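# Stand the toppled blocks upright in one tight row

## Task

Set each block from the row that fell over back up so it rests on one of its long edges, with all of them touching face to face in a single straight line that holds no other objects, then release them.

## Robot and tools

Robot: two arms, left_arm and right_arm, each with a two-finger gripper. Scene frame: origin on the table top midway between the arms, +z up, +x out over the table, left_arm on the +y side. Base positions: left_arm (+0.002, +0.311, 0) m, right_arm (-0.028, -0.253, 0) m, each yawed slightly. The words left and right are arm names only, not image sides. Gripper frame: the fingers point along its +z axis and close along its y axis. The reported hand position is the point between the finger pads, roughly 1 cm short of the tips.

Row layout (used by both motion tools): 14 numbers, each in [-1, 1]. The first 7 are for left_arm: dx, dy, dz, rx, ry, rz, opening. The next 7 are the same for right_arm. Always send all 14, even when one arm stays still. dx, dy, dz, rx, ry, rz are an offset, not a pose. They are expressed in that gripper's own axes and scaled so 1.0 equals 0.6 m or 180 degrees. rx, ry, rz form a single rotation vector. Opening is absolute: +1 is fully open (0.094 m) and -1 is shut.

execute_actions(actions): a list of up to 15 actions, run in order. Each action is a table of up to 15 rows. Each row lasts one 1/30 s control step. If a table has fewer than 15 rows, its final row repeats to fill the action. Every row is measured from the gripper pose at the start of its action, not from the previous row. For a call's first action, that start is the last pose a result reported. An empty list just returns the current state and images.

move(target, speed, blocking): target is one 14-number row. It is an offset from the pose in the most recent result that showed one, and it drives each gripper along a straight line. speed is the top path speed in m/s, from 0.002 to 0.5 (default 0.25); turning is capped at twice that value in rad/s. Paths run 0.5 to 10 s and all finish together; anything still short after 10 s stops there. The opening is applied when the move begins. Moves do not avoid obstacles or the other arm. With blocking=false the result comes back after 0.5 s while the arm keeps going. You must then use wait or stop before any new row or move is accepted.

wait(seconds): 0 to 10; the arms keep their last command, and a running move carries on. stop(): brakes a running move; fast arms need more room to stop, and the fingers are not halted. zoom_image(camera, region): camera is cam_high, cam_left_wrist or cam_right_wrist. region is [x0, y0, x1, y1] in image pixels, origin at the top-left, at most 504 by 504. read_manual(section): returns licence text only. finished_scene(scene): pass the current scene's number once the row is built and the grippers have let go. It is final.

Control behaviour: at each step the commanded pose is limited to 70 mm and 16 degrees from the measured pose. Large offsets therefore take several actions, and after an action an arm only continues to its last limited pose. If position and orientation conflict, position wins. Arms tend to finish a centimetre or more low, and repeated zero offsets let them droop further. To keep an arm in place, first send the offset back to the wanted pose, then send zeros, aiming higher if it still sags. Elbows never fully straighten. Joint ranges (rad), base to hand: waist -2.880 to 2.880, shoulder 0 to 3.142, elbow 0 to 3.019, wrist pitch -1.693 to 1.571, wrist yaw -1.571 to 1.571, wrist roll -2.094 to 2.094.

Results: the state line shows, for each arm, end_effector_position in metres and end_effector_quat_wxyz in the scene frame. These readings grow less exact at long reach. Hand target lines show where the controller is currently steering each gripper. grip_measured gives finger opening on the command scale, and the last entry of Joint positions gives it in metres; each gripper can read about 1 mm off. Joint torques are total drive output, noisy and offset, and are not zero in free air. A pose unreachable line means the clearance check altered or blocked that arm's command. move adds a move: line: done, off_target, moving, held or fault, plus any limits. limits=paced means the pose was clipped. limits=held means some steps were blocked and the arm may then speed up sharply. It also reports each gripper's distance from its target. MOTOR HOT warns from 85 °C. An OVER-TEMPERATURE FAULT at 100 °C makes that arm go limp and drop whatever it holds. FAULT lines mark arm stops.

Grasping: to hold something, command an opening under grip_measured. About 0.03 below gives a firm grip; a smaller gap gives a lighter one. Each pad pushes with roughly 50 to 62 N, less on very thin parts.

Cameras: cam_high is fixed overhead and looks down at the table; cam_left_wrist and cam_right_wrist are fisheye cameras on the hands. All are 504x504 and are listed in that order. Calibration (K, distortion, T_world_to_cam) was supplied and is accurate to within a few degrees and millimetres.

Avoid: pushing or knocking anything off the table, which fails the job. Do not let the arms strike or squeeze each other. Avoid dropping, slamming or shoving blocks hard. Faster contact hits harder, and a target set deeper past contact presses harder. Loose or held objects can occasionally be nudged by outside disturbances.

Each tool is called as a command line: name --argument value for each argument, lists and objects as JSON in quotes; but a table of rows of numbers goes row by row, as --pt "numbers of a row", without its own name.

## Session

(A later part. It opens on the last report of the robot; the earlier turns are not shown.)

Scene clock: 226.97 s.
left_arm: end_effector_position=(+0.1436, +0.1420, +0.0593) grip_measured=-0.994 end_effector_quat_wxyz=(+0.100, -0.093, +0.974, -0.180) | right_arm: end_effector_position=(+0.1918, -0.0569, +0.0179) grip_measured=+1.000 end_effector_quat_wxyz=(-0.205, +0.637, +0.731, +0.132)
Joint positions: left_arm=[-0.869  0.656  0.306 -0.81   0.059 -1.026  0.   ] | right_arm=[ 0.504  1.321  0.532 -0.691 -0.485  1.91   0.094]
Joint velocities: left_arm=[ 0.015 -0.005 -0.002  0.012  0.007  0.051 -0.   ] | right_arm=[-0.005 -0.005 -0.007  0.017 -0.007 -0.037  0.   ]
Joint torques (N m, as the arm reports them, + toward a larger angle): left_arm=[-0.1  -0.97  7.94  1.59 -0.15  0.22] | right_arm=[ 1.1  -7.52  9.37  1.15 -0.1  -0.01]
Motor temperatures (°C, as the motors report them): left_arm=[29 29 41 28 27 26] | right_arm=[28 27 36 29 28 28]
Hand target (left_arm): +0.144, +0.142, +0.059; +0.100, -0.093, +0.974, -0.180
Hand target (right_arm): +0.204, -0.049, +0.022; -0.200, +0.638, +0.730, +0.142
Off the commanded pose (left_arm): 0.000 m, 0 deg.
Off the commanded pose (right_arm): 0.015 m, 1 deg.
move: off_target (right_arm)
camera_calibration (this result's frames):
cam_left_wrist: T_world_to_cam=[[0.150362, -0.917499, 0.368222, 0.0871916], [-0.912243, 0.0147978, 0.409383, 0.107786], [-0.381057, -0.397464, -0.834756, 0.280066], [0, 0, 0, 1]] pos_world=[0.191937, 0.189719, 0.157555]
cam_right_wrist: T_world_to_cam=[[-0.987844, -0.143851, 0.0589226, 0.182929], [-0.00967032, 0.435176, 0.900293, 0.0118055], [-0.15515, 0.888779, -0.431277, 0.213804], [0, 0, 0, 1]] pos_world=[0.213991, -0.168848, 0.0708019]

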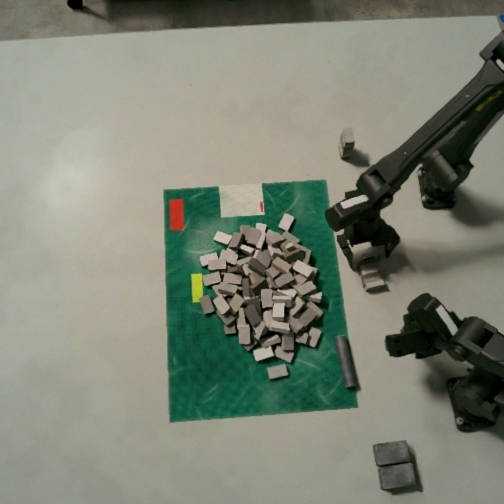

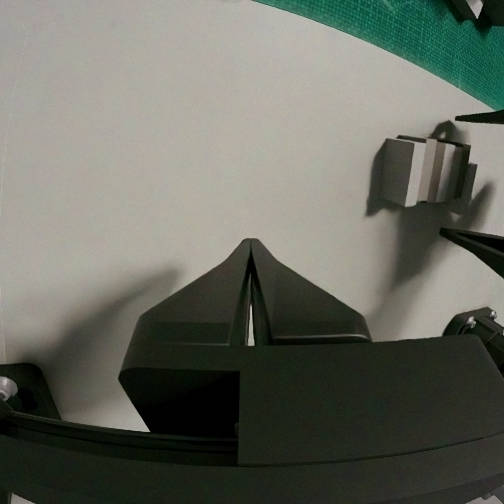

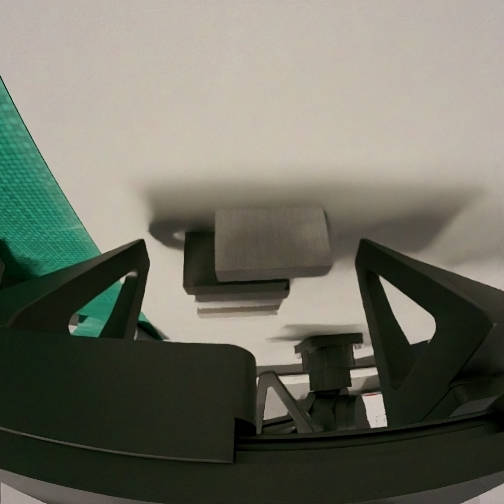

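Need +7 mm in y (overcoming friction), then close.

move --target '[0,0,0,0,0,0,-1, 0,0.028,0,0,0,0,1]' --speed 0.03

move --target '[0,0,0,0,0,0,-1, 0,0,0,0,0,0,-0.15]'

move --target '[0,0,0,0,0,0,-1, 0,0,0,0,0,0,0.6]'

Scene clock: 238.40 s.
left_arm: end_effector_position=(+0.1436, +0.1420, +0.0593) grip_measured=-0.994 end_effector_quat_wxyz=(+0.100, -0.093, +0.974, -0.180) | right_arm: end_effector_position=(+0.1915, -0.0580, +0.0139) grip_measured=+1.000 end_effector_quat_wxyz=(-0.211, +0.637, +0.731, +0.127)
Joint positions: left_arm=[-0.869  0.656  0.306 -0.81   0.059 -1.026  0.   ] | right_arm=[ 0.497  1.341  0.534 -0.691 -0.492  1.898  0.094]
Joint velocities: left_arm=[-0.024 -0.005 -0.007  0.032 -0.037 -0.022 -0.001] | right_arm=[ 0.005  0.024  0.027 -0.012 -0.037 -0.066  0.   ]
Joint torques (N m, as the arm reports them, + toward a larger angle): left_arm=[ 0.19 -0.78  7.93  1.55 -0.15  0.22] | right_arm=[ 0.15 -6.43 10.57  0.3   0.02 -0.14]
Motor temperatures (°C, as the motors report them): left_arm=[29 29 42 28 27 26] | right_arm=[28 27 36 29 28 28]
Hand target (left_arm): +0.144, +0.142, +0.059; +0.100, -0.093, +0.974, -0.180
Hand target (right_arm): +0.208, -0.054, +0.017; -0.205, +0.637, +0.731, +0.132
Off the commanded pose (left_arm): 0.000 m, 0 deg.
Off the commanded pose (right_arm): 0.018 m, 1 deg.
move: off_target (right_arm)
camera_calibration (this result's frames):
cam_left_wrist: T_world_to_cam=[[0.150362, -0.917499, 0.368222, 0.0871916], [-0.912243, 0.0147978, 0.409383, 0.107786], [-0.381057, -0.397464, -0.834756, 0.280066], [0, 0, 0, 1]] pos_world=[0.191937, 0.189719, 0.157555]
cam_right_wrist: T_world_to_cam=[[-0.986288, -0.148288, 0.0724327, 0.181897], [0.000764064, 0.434792, 0.900531, 0.0139102], [-0.165031, 0.888238, -0.428717, 0.214816], [0, 0, 0, 1]] pos_world=[0.214844, -0.169883, 0.0663932]

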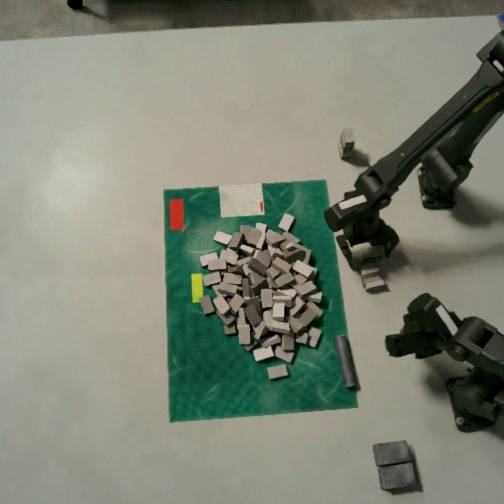

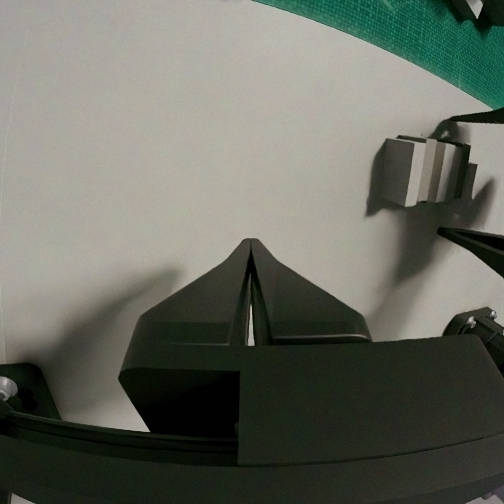

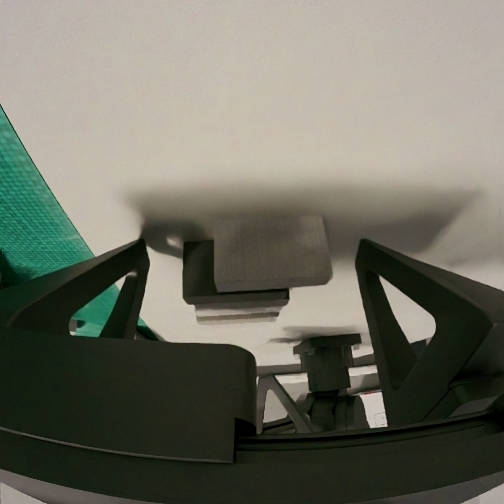

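Scene clock: 238.90 s.
left_arm: end_effector_position=(+0.1436, +0.1420, +0.0593) grip_measured=-0.994 end_effector_quat_wxyz=(+0.100, -0.093, +0.974, -0.180) | right_arm: end_effector_position=(+0.1914, -0.0580, +0.0138) grip_measured=-0.077 end_effector_quat_wxyz=(-0.211, +0.637, +0.731, +0.127)
Joint positions: left_arm=[-0.869  0.656  0.306 -0.81   0.059 -1.026  0.   ] | right_arm=[ 0.497  1.342  0.534 -0.691 -0.492  1.898  0.043]
Joint velocities: left_arm=[-0.015 -0.005  0.007  0.007 -0.11   0.007 -0.   ] | right_arm=[ 0.005  0.005 -0.012 -0.012  0.022 -0.022  0.   ]
Joint torques (N m, as the arm reports them, + toward a larger angle): left_arm=[ 0.14 -1.    8.09  1.55 -0.12  0.22] | right_arm=[ 1.35 -8.07  6.68  0.59 -0.16 -0.1 ]
Motor temperatures (°C, as the motors report them): left_arm=[29 29 42 28 27 26] | right_arm=[28 27 36 29 28 28]
Hand target (left_arm): +0.144, +0.142, +0.059; +0.100, -0.093, +0.974, -0.180
Hand target (right_arm): +0.191, -0.058, +0.014; -0.211, +0.637, +0.731, +0.127
Off the commanded pose (left_arm): 0.000 m, 0 deg.
Off the commanded pose (right_arm): 0.000 m, 0 deg.
move: done
camera_calibration (this result's frames):
cam_left_wrist: T_world_to_cam=[[0.150362, -0.917499, 0.368222, 0.0871916], [-0.912243, 0.0147978, 0.409383, 0.107786], [-0.381057, -0.397464, -0.834756, 0.280066], [0, 0, 0, 1]] pos_world=[0.191937, 0.189719, 0.157555]
cam_right_wrist: T_world_to_cam=[[-0.986263, -0.148276, 0.0727964, 0.181853], [0.00107387, 0.43494, 0.900459, 0.0139583], [-0.165178, 0.888167, -0.428806, 0.214809], [0, 0, 0, 1]] pos_world=[0.214821, -0.169893, 0.0663044]

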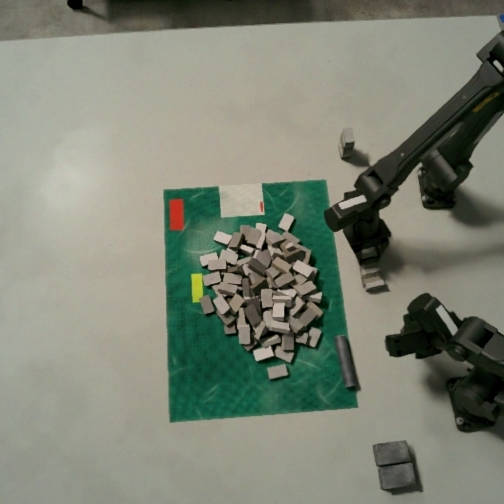

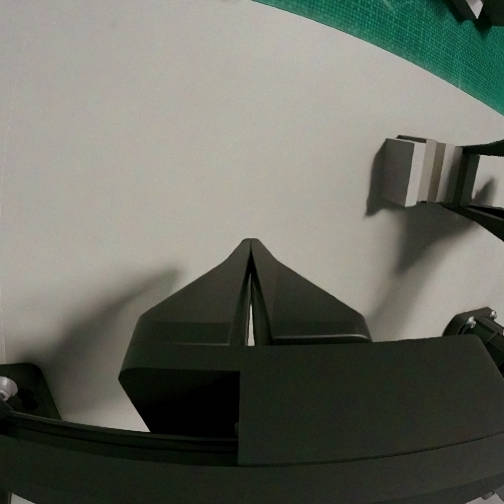

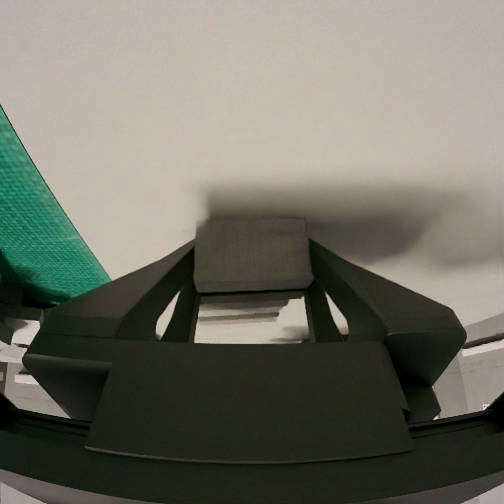

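Scene clock: 239.40 s.
left_arm: end_effector_position=(+0.1436, +0.1420, +0.0593) grip_measured=-0.994 end_effector_quat_wxyz=(+0.100, -0.093, +0.974, -0.180) | right_arm: end_effector_position=(+0.1914, -0.0580, +0.0138) grip_measured=+0.597 end_effector_quat_wxyz=(-0.211, +0.637, +0.731, +0.127)
Joint positions: left_arm=[-0.869  0.656  0.306 -0.81   0.059 -1.026  0.   ] | right_arm=[ 0.497  1.342  0.534 -0.691 -0.492  1.898  0.075]
Joint velocities: left_arm=[-0.015  0.005 -0.002 -0.012  0.007 -0.051 -0.   ] | right_arm=[-0.005  0.005  0.017  0.022 -0.051 -0.022  0.   ]
Joint torques (N m, as the arm reports them, + toward a larger angle): left_arm=[-0.28 -1.1   8.01  1.59 -0.15  0.23] | right_arm=[ 1.76 -8.55  6.77  0.55 -0.18 -0.13]
Motor temperatures (°C, as the motors report them): left_arm=[29 29 42 28 27 26] | right_arm=[28 27 36 29 28 28]
Hand target (left_arm): +0.144, +0.142, +0.059; +0.100, -0.093, +0.974, -0.180
Hand target (right_arm): +0.191, -0.058, +0.014; -0.211, +0.637, +0.731, +0.127
Off the commanded pose (left_arm): 0.000 m, 0 deg.
Off the commanded pose (right_arm): 0.000 m, 0 deg.
move: done
camera_calibration (this result's frames):
cam_left_wrist: T_world_to_cam=[[0.150362, -0.917499, 0.368222, 0.0871916], [-0.912243, 0.0147978, 0.409383, 0.107786], [-0.381057, -0.397464, -0.834756, 0.280066], [0, 0, 0, 1]] pos_world=[0.191937, 0.189719, 0.157555]
cam_right_wrist: T_world_to_cam=[[-0.986263, -0.148276, 0.0727964, 0.181853], [0.00107387, 0.43494, 0.900459, 0.0139583], [-0.165178, 0.888167, -0.428806, 0.214809], [0, 0, 0, 1]] pos_world=[0.214821, -0.169893, 0.0663044]

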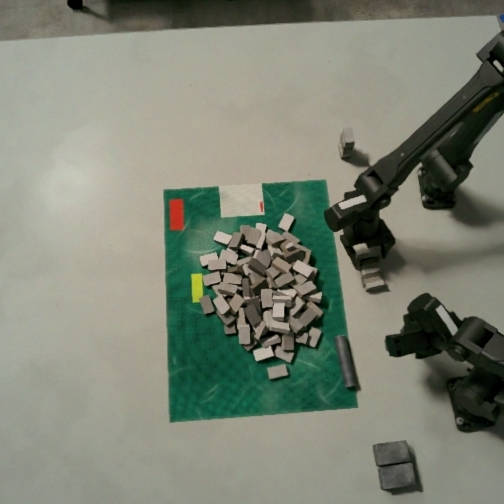

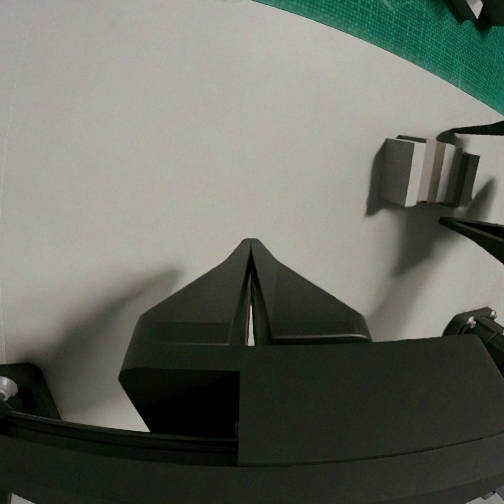

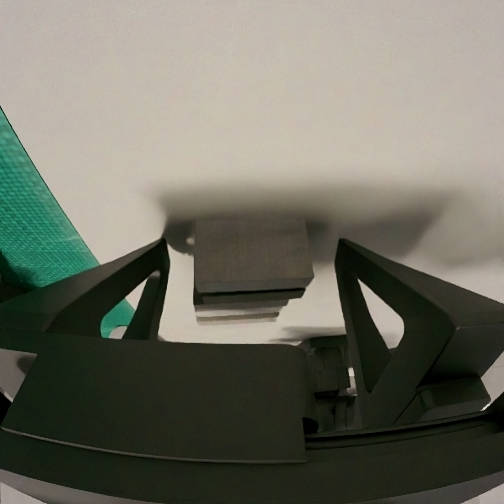

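move --target '[0,0,0,0,0,0,-1, 0.05,0.03,0.015,0,0,0,0.6]' --speed 0.03

Scene clock: 246.43 s.
left_arm: end_effector_position=(+0.1436, +0.1420, +0.0593) grip_measured=-0.994 end_effector_quat_wxyz=(+0.100, -0.093, +0.974, -0.180) | right_arm: end_effector_position=(+0.1876, -0.0370, +0.0144) grip_measured=+0.597 end_effector_quat_wxyz=(-0.217, +0.638, +0.730, +0.113)
Joint positions: left_arm=[-0.869  0.656  0.306 -0.81   0.059 -1.026  0.   ] | right_arm=[ 0.57   1.368  0.562 -0.685 -0.488  1.976  0.075]
Joint velocities: left_arm=[-0.005 -0.005 -0.012  0.002  0.007  0.007 -0.   ] | right_arm=[ 0.005 -0.005 -0.012  0.007 -0.051 -0.051 -0.   ]
Joint torques (N m, as the arm reports them, + toward a larger angle): left_arm=[-0.59 -0.9   8.    1.5  -0.14  0.21] | right_arm=[ 2.19 -8.14 10.52  1.24  0.    0.14]
Motor temperatures (°C, as the motors report them): left_arm=[29 29 42 28 27 26] | right_arm=[28 27 35 29 28 28]
Hand target (left_arm): +0.144, +0.142, +0.059; +0.100, -0.093, +0.974, -0.180
Hand target (right_arm): +0.204, -0.025, +0.020; -0.210, +0.637, +0.731, +0.127
Off the commanded pose (left_arm): 0.000 m, 0 deg.
Off the commanded pose (right_arm): 0.021 m, 2 deg.
move: off_target (right_arm)
camera_calibration (this result's frames):
cam_left_wrist: T_world_to_cam=[[0.150362, -0.917499, 0.368222, 0.0871916], [-0.912243, 0.0147978, 0.409383, 0.107786], [-0.381057, -0.397464, -0.834756, 0.280066], [0, 0, 0, 1]] pos_world=[0.191937, 0.189719, 0.157555]
cam_right_wrist: T_world_to_cam=[[-0.983456, -0.150524, 0.100782, 0.180188], [0.0233527, 0.446358, 0.89455, 0.000625505], [-0.179636, 0.882104, -0.435458, 0.198357], [0, 0, 0, 1]] pos_world=[0.212824, -0.148128, 0.067657]

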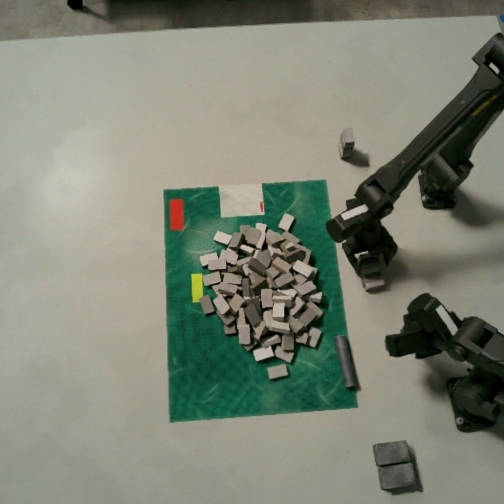

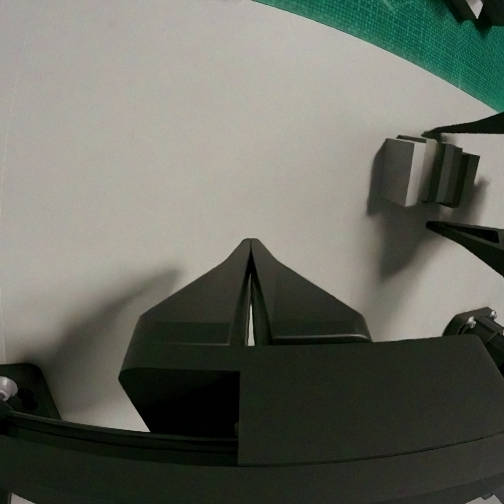

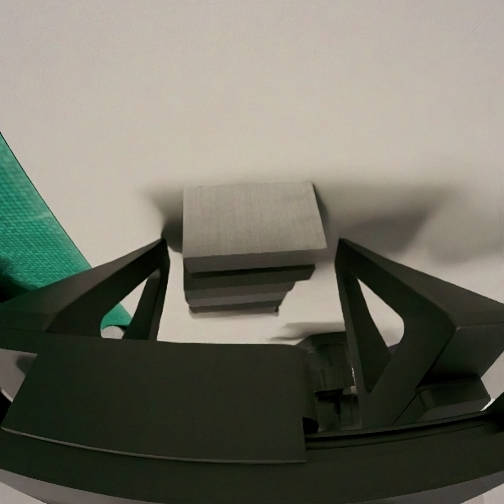

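Good. Repeat, with a bit more tilt and roll correction.

move --target '[0,0,0,0,0,0,-1, 0,0,0,0,0,0,-0.15]'

move --target '[0,0,0,0,0,0,-1, 0,0,0,0,0,0,0.6]'

move --target '[0,0,0,0,0,0,-1, 0.05,0.03,0.015,-0.03,0.05,0,0.6]' --speed 0.03

Scene clock: 252.07 s.
left_arm: end_effector_position=(+0.1436, +0.1420, +0.0593) grip_measured=-0.994 end_effector_quat_wxyz=(+0.100, -0.093, +0.974, -0.180) | right_arm: end_effector_position=(+0.1876, -0.0369, +0.0145) grip_measured=-0.065 end_effector_quat_wxyz=(-0.217, +0.638, +0.730, +0.113)
Joint positions: left_arm=[-0.869  0.656  0.306 -0.81   0.059 -1.026  0.   ] | right_arm=[ 0.571  1.367  0.562 -0.685 -0.488  1.977  0.044]
Joint velocities: left_arm=[-0.005  0.005 -0.012 -0.002 -0.066 -0.007 -0.001] | right_arm=[-0.005 -0.005 -0.002 -0.002 -0.022 -0.007  0.001]
Joint torques (N m, as the arm reports them, + toward a larger angle): left_arm=[-0.15 -0.78  8.06  1.59 -0.16  0.25] | right_arm=[ 1.36 -8.76  6.79  0.26 -0.21 -0.12]
Motor temperatures (°C, as the motors report them): left_arm=[29 29 43 28 27 26] | right_arm=[28 27 36 29 28 28]
Hand target (left_arm): +0.144, +0.142, +0.059; +0.100, -0.093, +0.974, -0.180
Hand target (right_arm): +0.188, -0.037, +0.014; -0.217, +0.638, +0.730, +0.113
Off the commanded pose (left_arm): 0.000 m, 0 deg.
Off the commanded pose (right_arm): 0.000 m, 0 deg.
move: done
camera_calibration (this result's frames):
cam_left_wrist: T_world_to_cam=[[0.150362, -0.917499, 0.368222, 0.0871916], [-0.912243, 0.0147978, 0.409383, 0.107786], [-0.381057, -0.397464, -0.834756, 0.280066], [0, 0, 0, 1]] pos_world=[0.191937, 0.189719, 0.157555]
cam_right_wrist: T_world_to_cam=[[-0.983465, -0.150582, 0.100603, 0.180152], [0.023187, 0.446248, 0.894609, 0.000513157], [-0.179606, 0.882149, -0.435378, 0.198297], [0, 0, 0, 1]] pos_world=[0.212777, -0.148029, 0.0677512]

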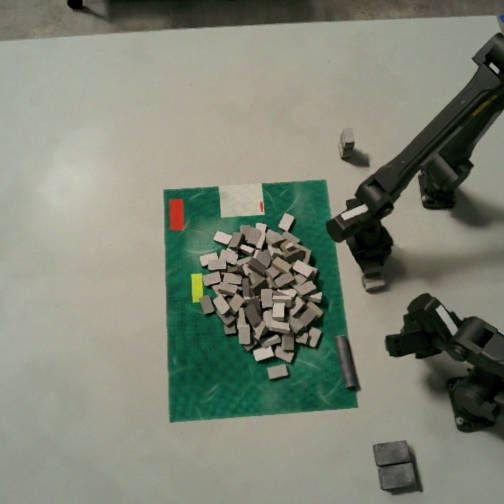

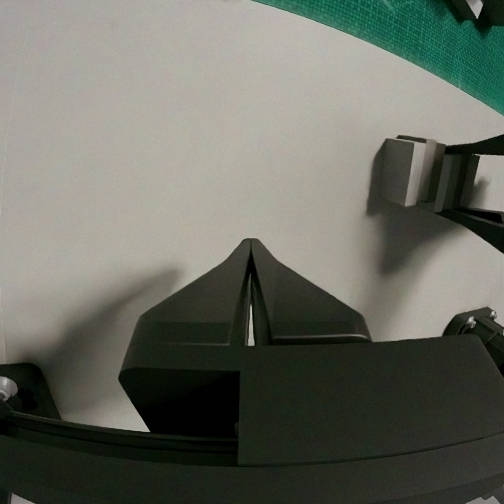

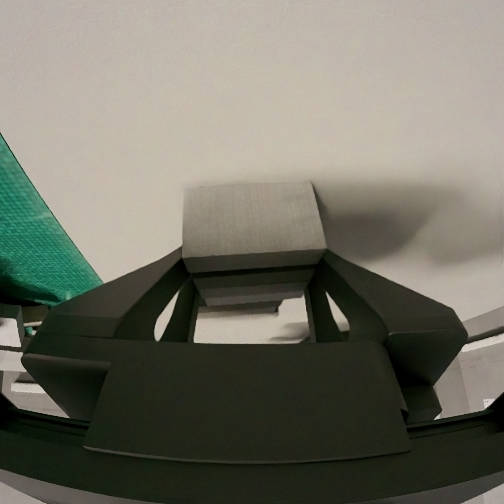

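Scene clock: 252.57 s.
left_arm: end_effector_position=(+0.1436, +0.1420, +0.0593) grip_measured=-0.994 end_effector_quat_wxyz=(+0.100, -0.093, +0.974, -0.180) | right_arm: end_effector_position=(+0.1876, -0.0369, +0.0145) grip_measured=+0.597 end_effector_quat_wxyz=(-0.217, +0.638, +0.730, +0.113)
Joint positions: left_arm=[-0.869  0.656  0.306 -0.81   0.059 -1.026  0.   ] | right_arm=[ 0.571  1.367  0.562 -0.685 -0.488  1.977  0.075]
Joint velocities: left_arm=[ 0.005 -0.005  0.007 -0.002 -0.007 -0.022  0.001] | right_arm=[ 0.015 -0.005 -0.007  0.012  0.037  0.022 -0.   ]
Joint torques (N m, as the arm reports them, + toward a larger angle): left_arm=[ 0.26 -0.96  8.11  1.46 -0.14  0.23] | right_arm=[ 0.73 -8.62  6.81  0.56 -0.17 -0.04]
Motor temperatures (°C, as the motors report them): left_arm=[29 29 43 28 27 26] | right_arm=[28 27 36 29 28 28]
Hand target (left_arm): +0.144, +0.142, +0.059; +0.100, -0.093, +0.974, -0.180
Hand target (right_arm): +0.188, -0.037, +0.014; -0.216, +0.638, +0.730, +0.113
Off the commanded pose (left_arm): 0.000 m, 0 deg.
Off the commanded pose (right_arm): 0.000 m, 0 deg.
move: done
camera_calibration (this result's frames):
cam_left_wrist: T_world_to_cam=[[0.150362, -0.917499, 0.368222, 0.0871916], [-0.912243, 0.0147978, 0.409383, 0.107786], [-0.381057, -0.397464, -0.834756, 0.280066], [0, 0, 0, 1]] pos_world=[0.191937, 0.189719, 0.157555]
cam_right_wrist: T_world_to_cam=[[-0.983465, -0.150582, 0.100603, 0.180152], [0.023187, 0.446248, 0.894609, 0.000513157], [-0.179606, 0.882149, -0.435378, 0.198297], [0, 0, 0, 1]] pos_world=[0.212777, -0.148029, 0.0677512]

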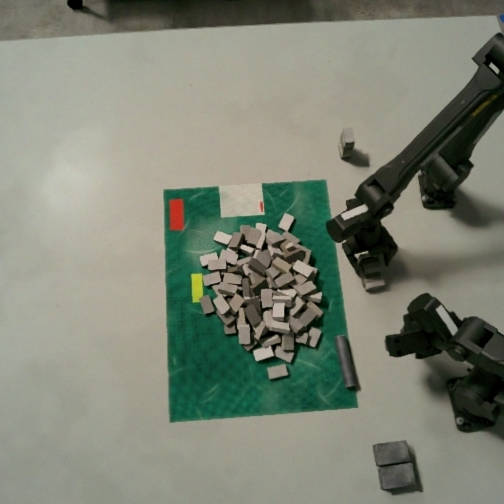

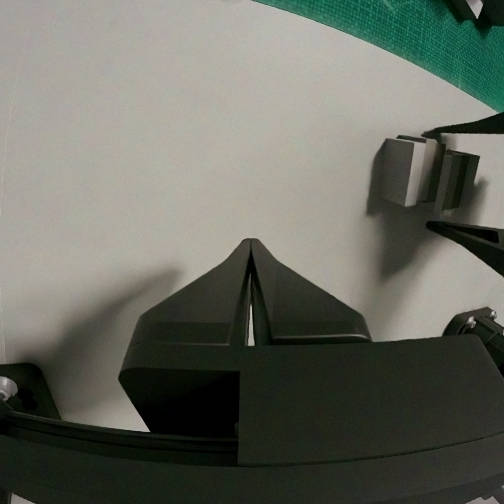

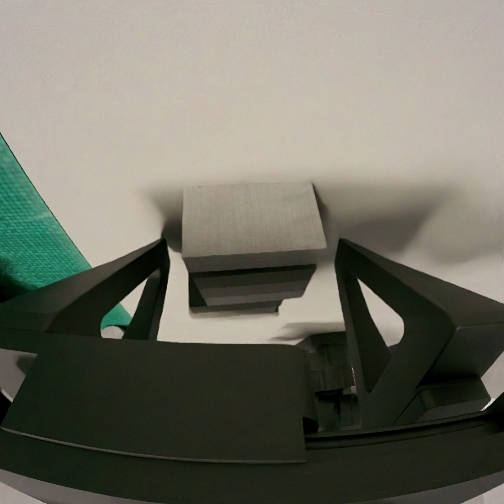

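Scene clock: 255.83 s.
left_arm: end_effector_position=(+0.1436, +0.1420, +0.0593) grip_measured=-0.994 end_effector_quat_wxyz=(+0.100, -0.093, +0.974, -0.180) | right_arm: end_effector_position=(+0.2003, -0.0065, +0.0204) grip_measured=+0.597 end_effector_quat_wxyz=(-0.244, +0.638, +0.705, +0.191)
Joint positions: left_arm=[-0.869  0.656  0.306 -0.81   0.059 -1.026  0.   ] | right_arm=[ 0.59   1.367  0.528 -0.474 -0.581  2.087  0.075]
Joint velocities: left_arm=[-0.005 -0.005 -0.012 -0.007 -0.037  0.081 -0.001] | right_arm=[-0.015 -0.005 -0.007 -0.017 -0.022  0.007 -0.002]
Joint torques (N m, as the arm reports them, + toward a larger angle): left_arm=[ 0.15 -1.05  8.    1.43 -0.14  0.23] | right_arm=[ 1.53 -8.03  6.36  2.02 -0.29  0.02]
Motor temperatures (°C, as the motors report them): left_arm=[29 29 43 28 27 26] | right_arm=[28 27 35 29 28 28]
Hand target (left_arm): +0.144, +0.142, +0.059; +0.100, -0.093, +0.974, -0.180
Hand target (right_arm): +0.201, -0.003, +0.019; -0.244, +0.637, +0.704, +0.197
Off the commanded pose (left_arm): 0.000 m, 0 deg.
Off the commanded pose (right_arm): 0.004 m, 1 deg.
move: done
camera_calibration (this result's frames):
cam_left_wrist: T_world_to_cam=[[0.150362, -0.917499, 0.368222, 0.0871916], [-0.912243, 0.0147978, 0.409383, 0.107786], [-0.381057, -0.397464, -0.834756, 0.280066], [0, 0, 0, 1]] pos_world=[0.191937, 0.189719, 0.157555]
cam_right_wrist: T_world_to_cam=[[-0.994207, -0.102529, 0.0322369, 0.200459], [-0.00033458, 0.302891, 0.953025, -0.0160897], [-0.107477, 0.947494, -0.301171, 0.1596], [0, 0, 0, 1]] pos_world=[0.216446, -0.125794, 0.0569386]

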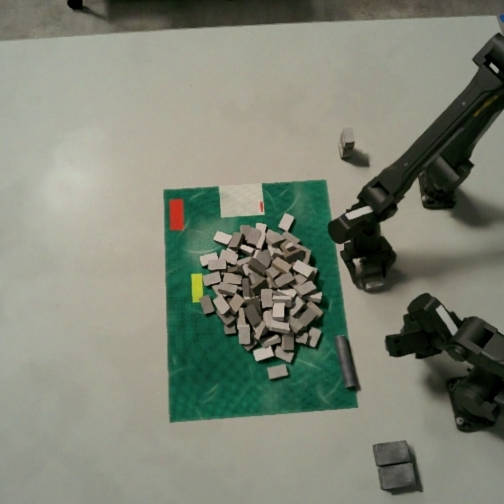

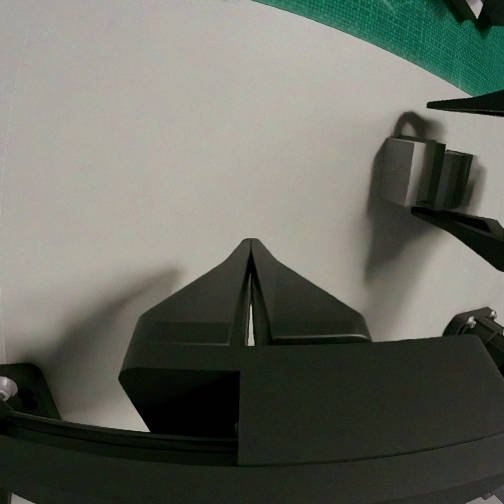

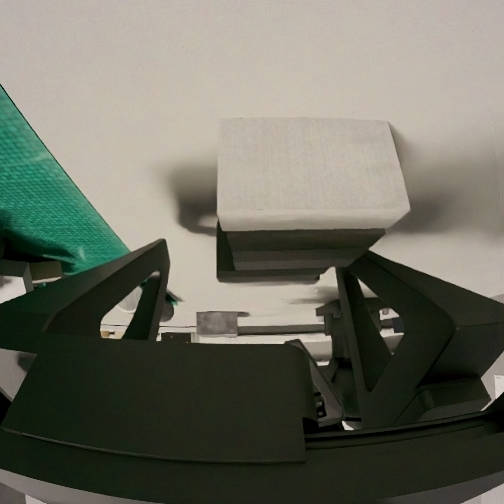

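move --target '[0,0,0,0,0,0,-1, -0.005,-0.033,0.007,0,0,-0.015,0.6]' --speed 0.03

Scene clock: 260.07 s.
left_arm: end_effector_position=(+0.1436, +0.1420, +0.0593) grip_measured=-0.994 end_effector_quat_wxyz=(+0.100, -0.093, +0.974, -0.180) | right_arm: end_effector_position=(+0.1822, -0.0103, +0.0153) grip_measured=+0.597 end_effector_quat_wxyz=(-0.243, +0.631, +0.713, +0.187)
Joint positions: left_arm=[-0.869  0.656  0.306 -0.81   0.059 -1.026  0.   ] | right_arm=[ 0.612  1.34   0.485 -0.46  -0.576  2.087  0.075]
Joint velocities: left_arm=[-0.005 -0.005  0.002  0.022 -0.051 -0.037  0.   ] | right_arm=[-0.005  0.005 -0.012  0.012 -0.022 -0.051  0.   ]
Joint torques (N m, as the arm reports them, + toward a larger angle): left_arm=[-0.25 -1.21  7.98  1.52 -0.16  0.22] | right_arm=[  1.57 -10.35   5.9    1.72  -0.13  -0.24]
Motor temperatures (°C, as the motors report them): left_arm=[29 29 43 28 27 26] | right_arm=[28 27 35 29 28 28]
Hand target (left_arm): +0.144, +0.142, +0.059; +0.100, -0.093, +0.974, -0.180
Hand target (right_arm): +0.181, -0.009, +0.016; -0.239, +0.621, +0.720, +0.197
Off the commanded pose (left_arm): 0.000 m, 0 deg.
Off the commanded pose (right_arm): 0.003 m, 2 deg.
move: done
camera_calibration (this result's frames):
cam_left_wrist: T_world_to_cam=[[0.150362, -0.917499, 0.368222, 0.0871916], [-0.912243, 0.0147978, 0.409383, 0.107786], [-0.381057, -0.397464, -0.834756, 0.280066], [0, 0, 0, 1]] pos_world=[0.191937, 0.189719, 0.157555]
cam_right_wrist: T_world_to_cam=[[-0.991847, -0.123608, 0.0309864, 0.181663], [-0.00861882, 0.307672, 0.951453, -0.00847436], [-0.127141, 0.943429, -0.306229, 0.163342], [0, 0, 0, 1]] pos_world=[0.200876, -0.12904, 0.052454]

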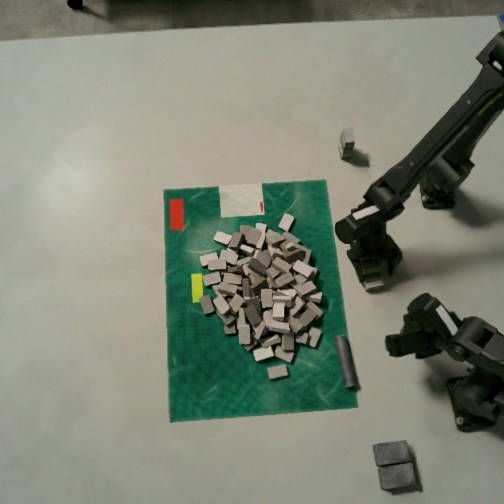

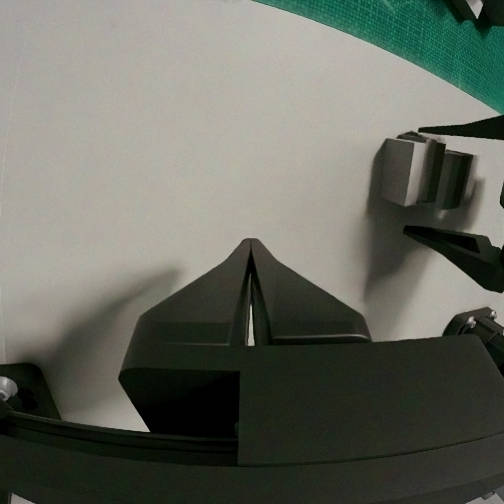

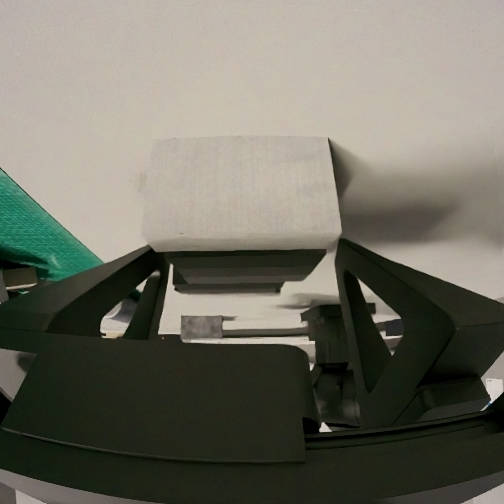

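move --target '[0,0,0,0,0,0,-1, 0,0,0,0,0,0,-0.15]'

move --target '[0,0,0,0,0,0,-1, 0,0,0,0,0,0,0.6]'

move --target '[0,0,0,0,0,0,-1, 0.04,0.02,0.02,0,0.03,0,0.6]' --speed 0.03

Scene clock: 266.37 s.
left_arm: end_effector_position=(+0.1436, +0.1420, +0.0593) grip_measured=-0.994 end_effector_quat_wxyz=(+0.100, -0.093, +0.974, -0.180) | right_arm: end_effector_position=(+0.1824, -0.0104, +0.0153) grip_measured=-0.080 end_effector_quat_wxyz=(-0.243, +0.631, +0.713, +0.188)
Joint positions: left_arm=[-0.869  0.656  0.306 -0.81   0.059 -1.026  0.   ] | right_arm=[ 0.612  1.34   0.485 -0.459 -0.576  2.086  0.043]
Joint velocities: left_arm=[ 0.015  0.005 -0.022 -0.002 -0.037 -0.007  0.   ] | right_arm=[-0.015 -0.005  0.017 -0.012 -0.051 -0.022  0.001]
Joint torques (N m, as the arm reports them, + toward a larger angle): left_arm=[ 0.18 -0.87  8.04  1.55 -0.14  0.22] | right_arm=[ 0.37 -8.78  6.6   0.72 -0.28 -0.08]
Motor temperatures (°C, as the motors report them): left_arm=[29 29 43 28 27 26] | right_arm=[28 27 34 29 28 28]
Hand target (left_arm): +0.144, +0.142, +0.059; +0.100, -0.093, +0.974, -0.180
Hand target (right_arm): +0.182, -0.010, +0.015; -0.243, +0.631, +0.712, +0.187
Off the commanded pose (left_arm): 0.000 m, 0 deg.
Off the commanded pose (right_arm): 0.000 m, 0 deg.
move: done
camera_calibration (this result's frames):
cam_left_wrist: T_world_to_cam=[[0.150362, -0.917499, 0.368222, 0.0871916], [-0.912243, 0.0147978, 0.409383, 0.107786], [-0.381057, -0.397464, -0.834756, 0.280066], [0, 0, 0, 1]] pos_world=[0.191937, 0.189719, 0.157555]
cam_right_wrist: T_world_to_cam=[[-0.991873, -0.123544, 0.0304186, 0.181831], [-0.00911232, 0.30744, 0.951524, -0.00839493], [-0.126907, 0.943514, -0.306067, 0.16336], [0, 0, 0, 1]] pos_world=[0.201008, -0.129087, 0.052456]

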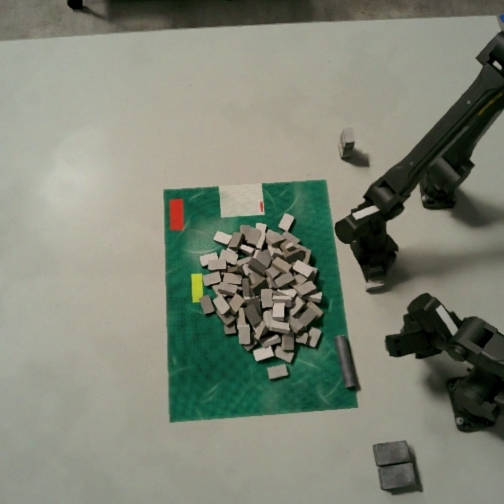

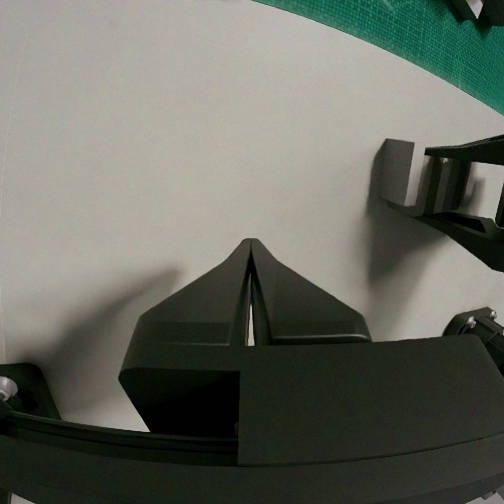

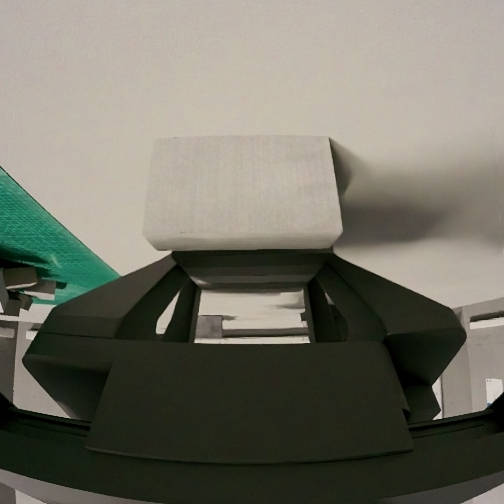

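Scene clock: 266.87 s.
left_arm: end_effector_position=(+0.1436, +0.1420, +0.0593) grip_measured=-0.994 end_effector_quat_wxyz=(+0.100, -0.093, +0.974, -0.180) | right_arm: end_effector_position=(+0.1824, -0.0104, +0.0153) grip_measured=+0.597 end_effector_quat_wxyz=(-0.243, +0.631, +0.713, +0.188)
Joint positions: left_arm=[-0.869  0.656  0.306 -0.81   0.059 -1.026  0.   ] | right_arm=[ 0.612  1.34   0.485 -0.459 -0.576  2.086  0.075]
Joint velocities: left_arm=[-0.015 -0.015 -0.002  0.002  0.037 -0.037 -0.001] | right_arm=[-0.015 -0.005 -0.012  0.007  0.007 -0.037 -0.001]
Joint torques (N m, as the arm reports them, + toward a larger angle): left_arm=[ 0.4  -0.97  7.95  1.48 -0.15  0.24] | right_arm=[ 0.89 -7.9   6.85  0.75 -0.22 -0.09]
Motor temperatures (°C, as the motors report them): left_arm=[29 29 43 28 27 26] | right_arm=[28 27 34 29 28 28]
Hand target (left_arm): +0.144, +0.142, +0.059; +0.100, -0.093, +0.974, -0.180
Hand target (right_arm): +0.182, -0.010, +0.015; -0.243, +0.631, +0.713, +0.188
Off the commanded pose (left_arm): 0.000 m, 0 deg.
Off the commanded pose (right_arm): 0.000 m, 0 deg.
move: done
camera_calibration (this result's frames):
cam_left_wrist: T_world_to_cam=[[0.150362, -0.917499, 0.368222, 0.0871916], [-0.912243, 0.0147978, 0.409383, 0.107786], [-0.381057, -0.397464, -0.834756, 0.280066], [0, 0, 0, 1]] pos_world=[0.191937, 0.189719, 0.157555]
cam_right_wrist: T_world_to_cam=[[-0.991873, -0.123544, 0.0304186, 0.181831], [-0.00911232, 0.30744, 0.951524, -0.00839493], [-0.126907, 0.943514, -0.306067, 0.16336], [0, 0, 0, 1]] pos_world=[0.201008, -0.129087, 0.052456]

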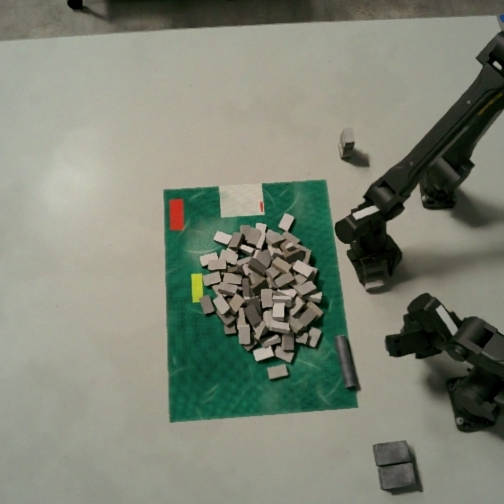

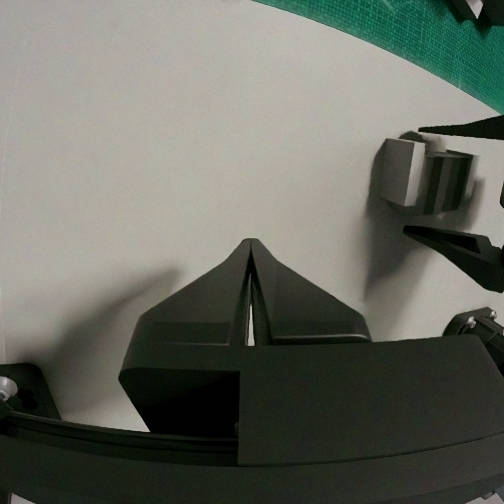

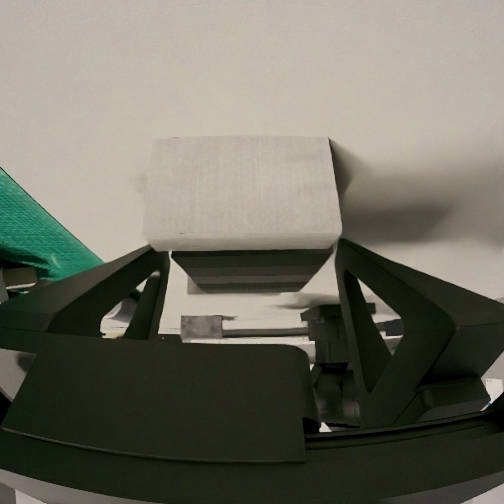

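Scene clock: 268.67 s.
left_arm: end_effector_position=(+0.1436, +0.1420, +0.0593) grip_measured=-0.994 end_effector_quat_wxyz=(+0.100, -0.093, +0.974, -0.180) | right_arm: end_effector_position=(+0.1772, +0.0041, +0.0128) grip_measured=+0.597 end_effector_quat_wxyz=(-0.284, +0.616, +0.707, +0.198)
Joint positions: left_arm=[-0.869  0.656  0.306 -0.81   0.059 -1.026  0.   ] | right_arm=[ 0.621  1.39   0.485 -0.4   -0.663  2.095  0.075]
Joint velocities: left_arm=[-0.005 -0.015  0.002 -0.002 -0.007 -0.022 -0.001] | right_arm=[-0.005  0.005 -0.002  0.017  0.037 -0.051  0.002]
Joint torques (N m, as the arm reports them, + toward a larger angle): left_arm=[ 0.01 -0.79  8.02  1.57 -0.14  0.21] | right_arm=[ 1.38 -7.6   9.6   1.62 -0.43  0.02]
Motor temperatures (°C, as the motors report them): left_arm=[29 29 43 28 27 26] | right_arm=[28 27 34 29 28 28]
Hand target (left_arm): +0.144, +0.142, +0.059; +0.100, -0.093, +0.974, -0.180
Hand target (right_arm): +0.191, +0.017, +0.020; -0.282, +0.610, +0.709, +0.213
Off the commanded pose (left_arm): 0.000 m, 0 deg.
Off the commanded pose (right_arm): 0.020 m, 3 deg.
joint sent to its limit (right arm) — the command would take joint 6 (wrist roll) past its upper limit, so that joint was sent only as far as its limit.
move: off_target (right_arm)
camera_calibration (this result's frames):
cam_left_wrist: T_world_to_cam=[[0.150362, -0.917499, 0.368222, 0.0871916], [-0.912243, 0.0147978, 0.409383, 0.107786], [-0.381057, -0.397464, -0.834756, 0.280066], [0, 0, 0, 1]] pos_world=[0.191937, 0.189719, 0.157555]
cam_right_wrist: T_world_to_cam=[[-0.986544, -0.151272, 0.0620269, 0.177278], [0.0250338, 0.235145, 0.971638, -0.0164714], [-0.161567, 0.960117, -0.228194, 0.153302], [0, 0, 0, 1]] pos_world=[0.200073, -0.116497, 0.0399908]

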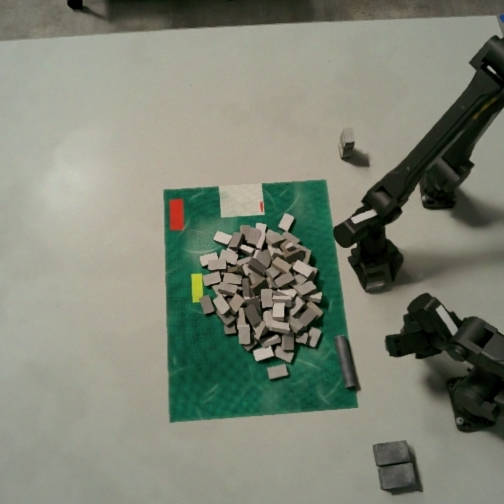

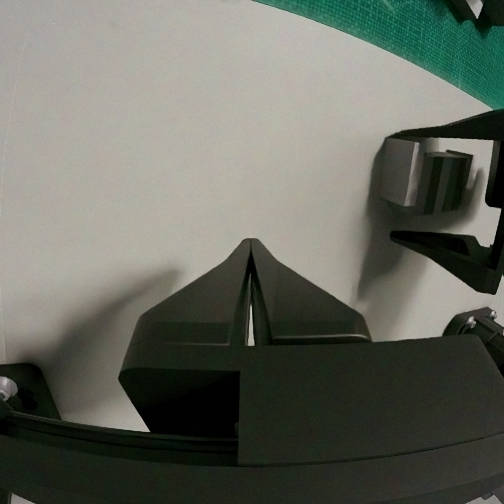

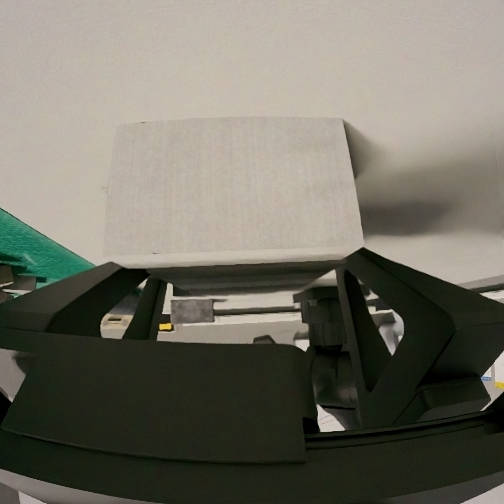

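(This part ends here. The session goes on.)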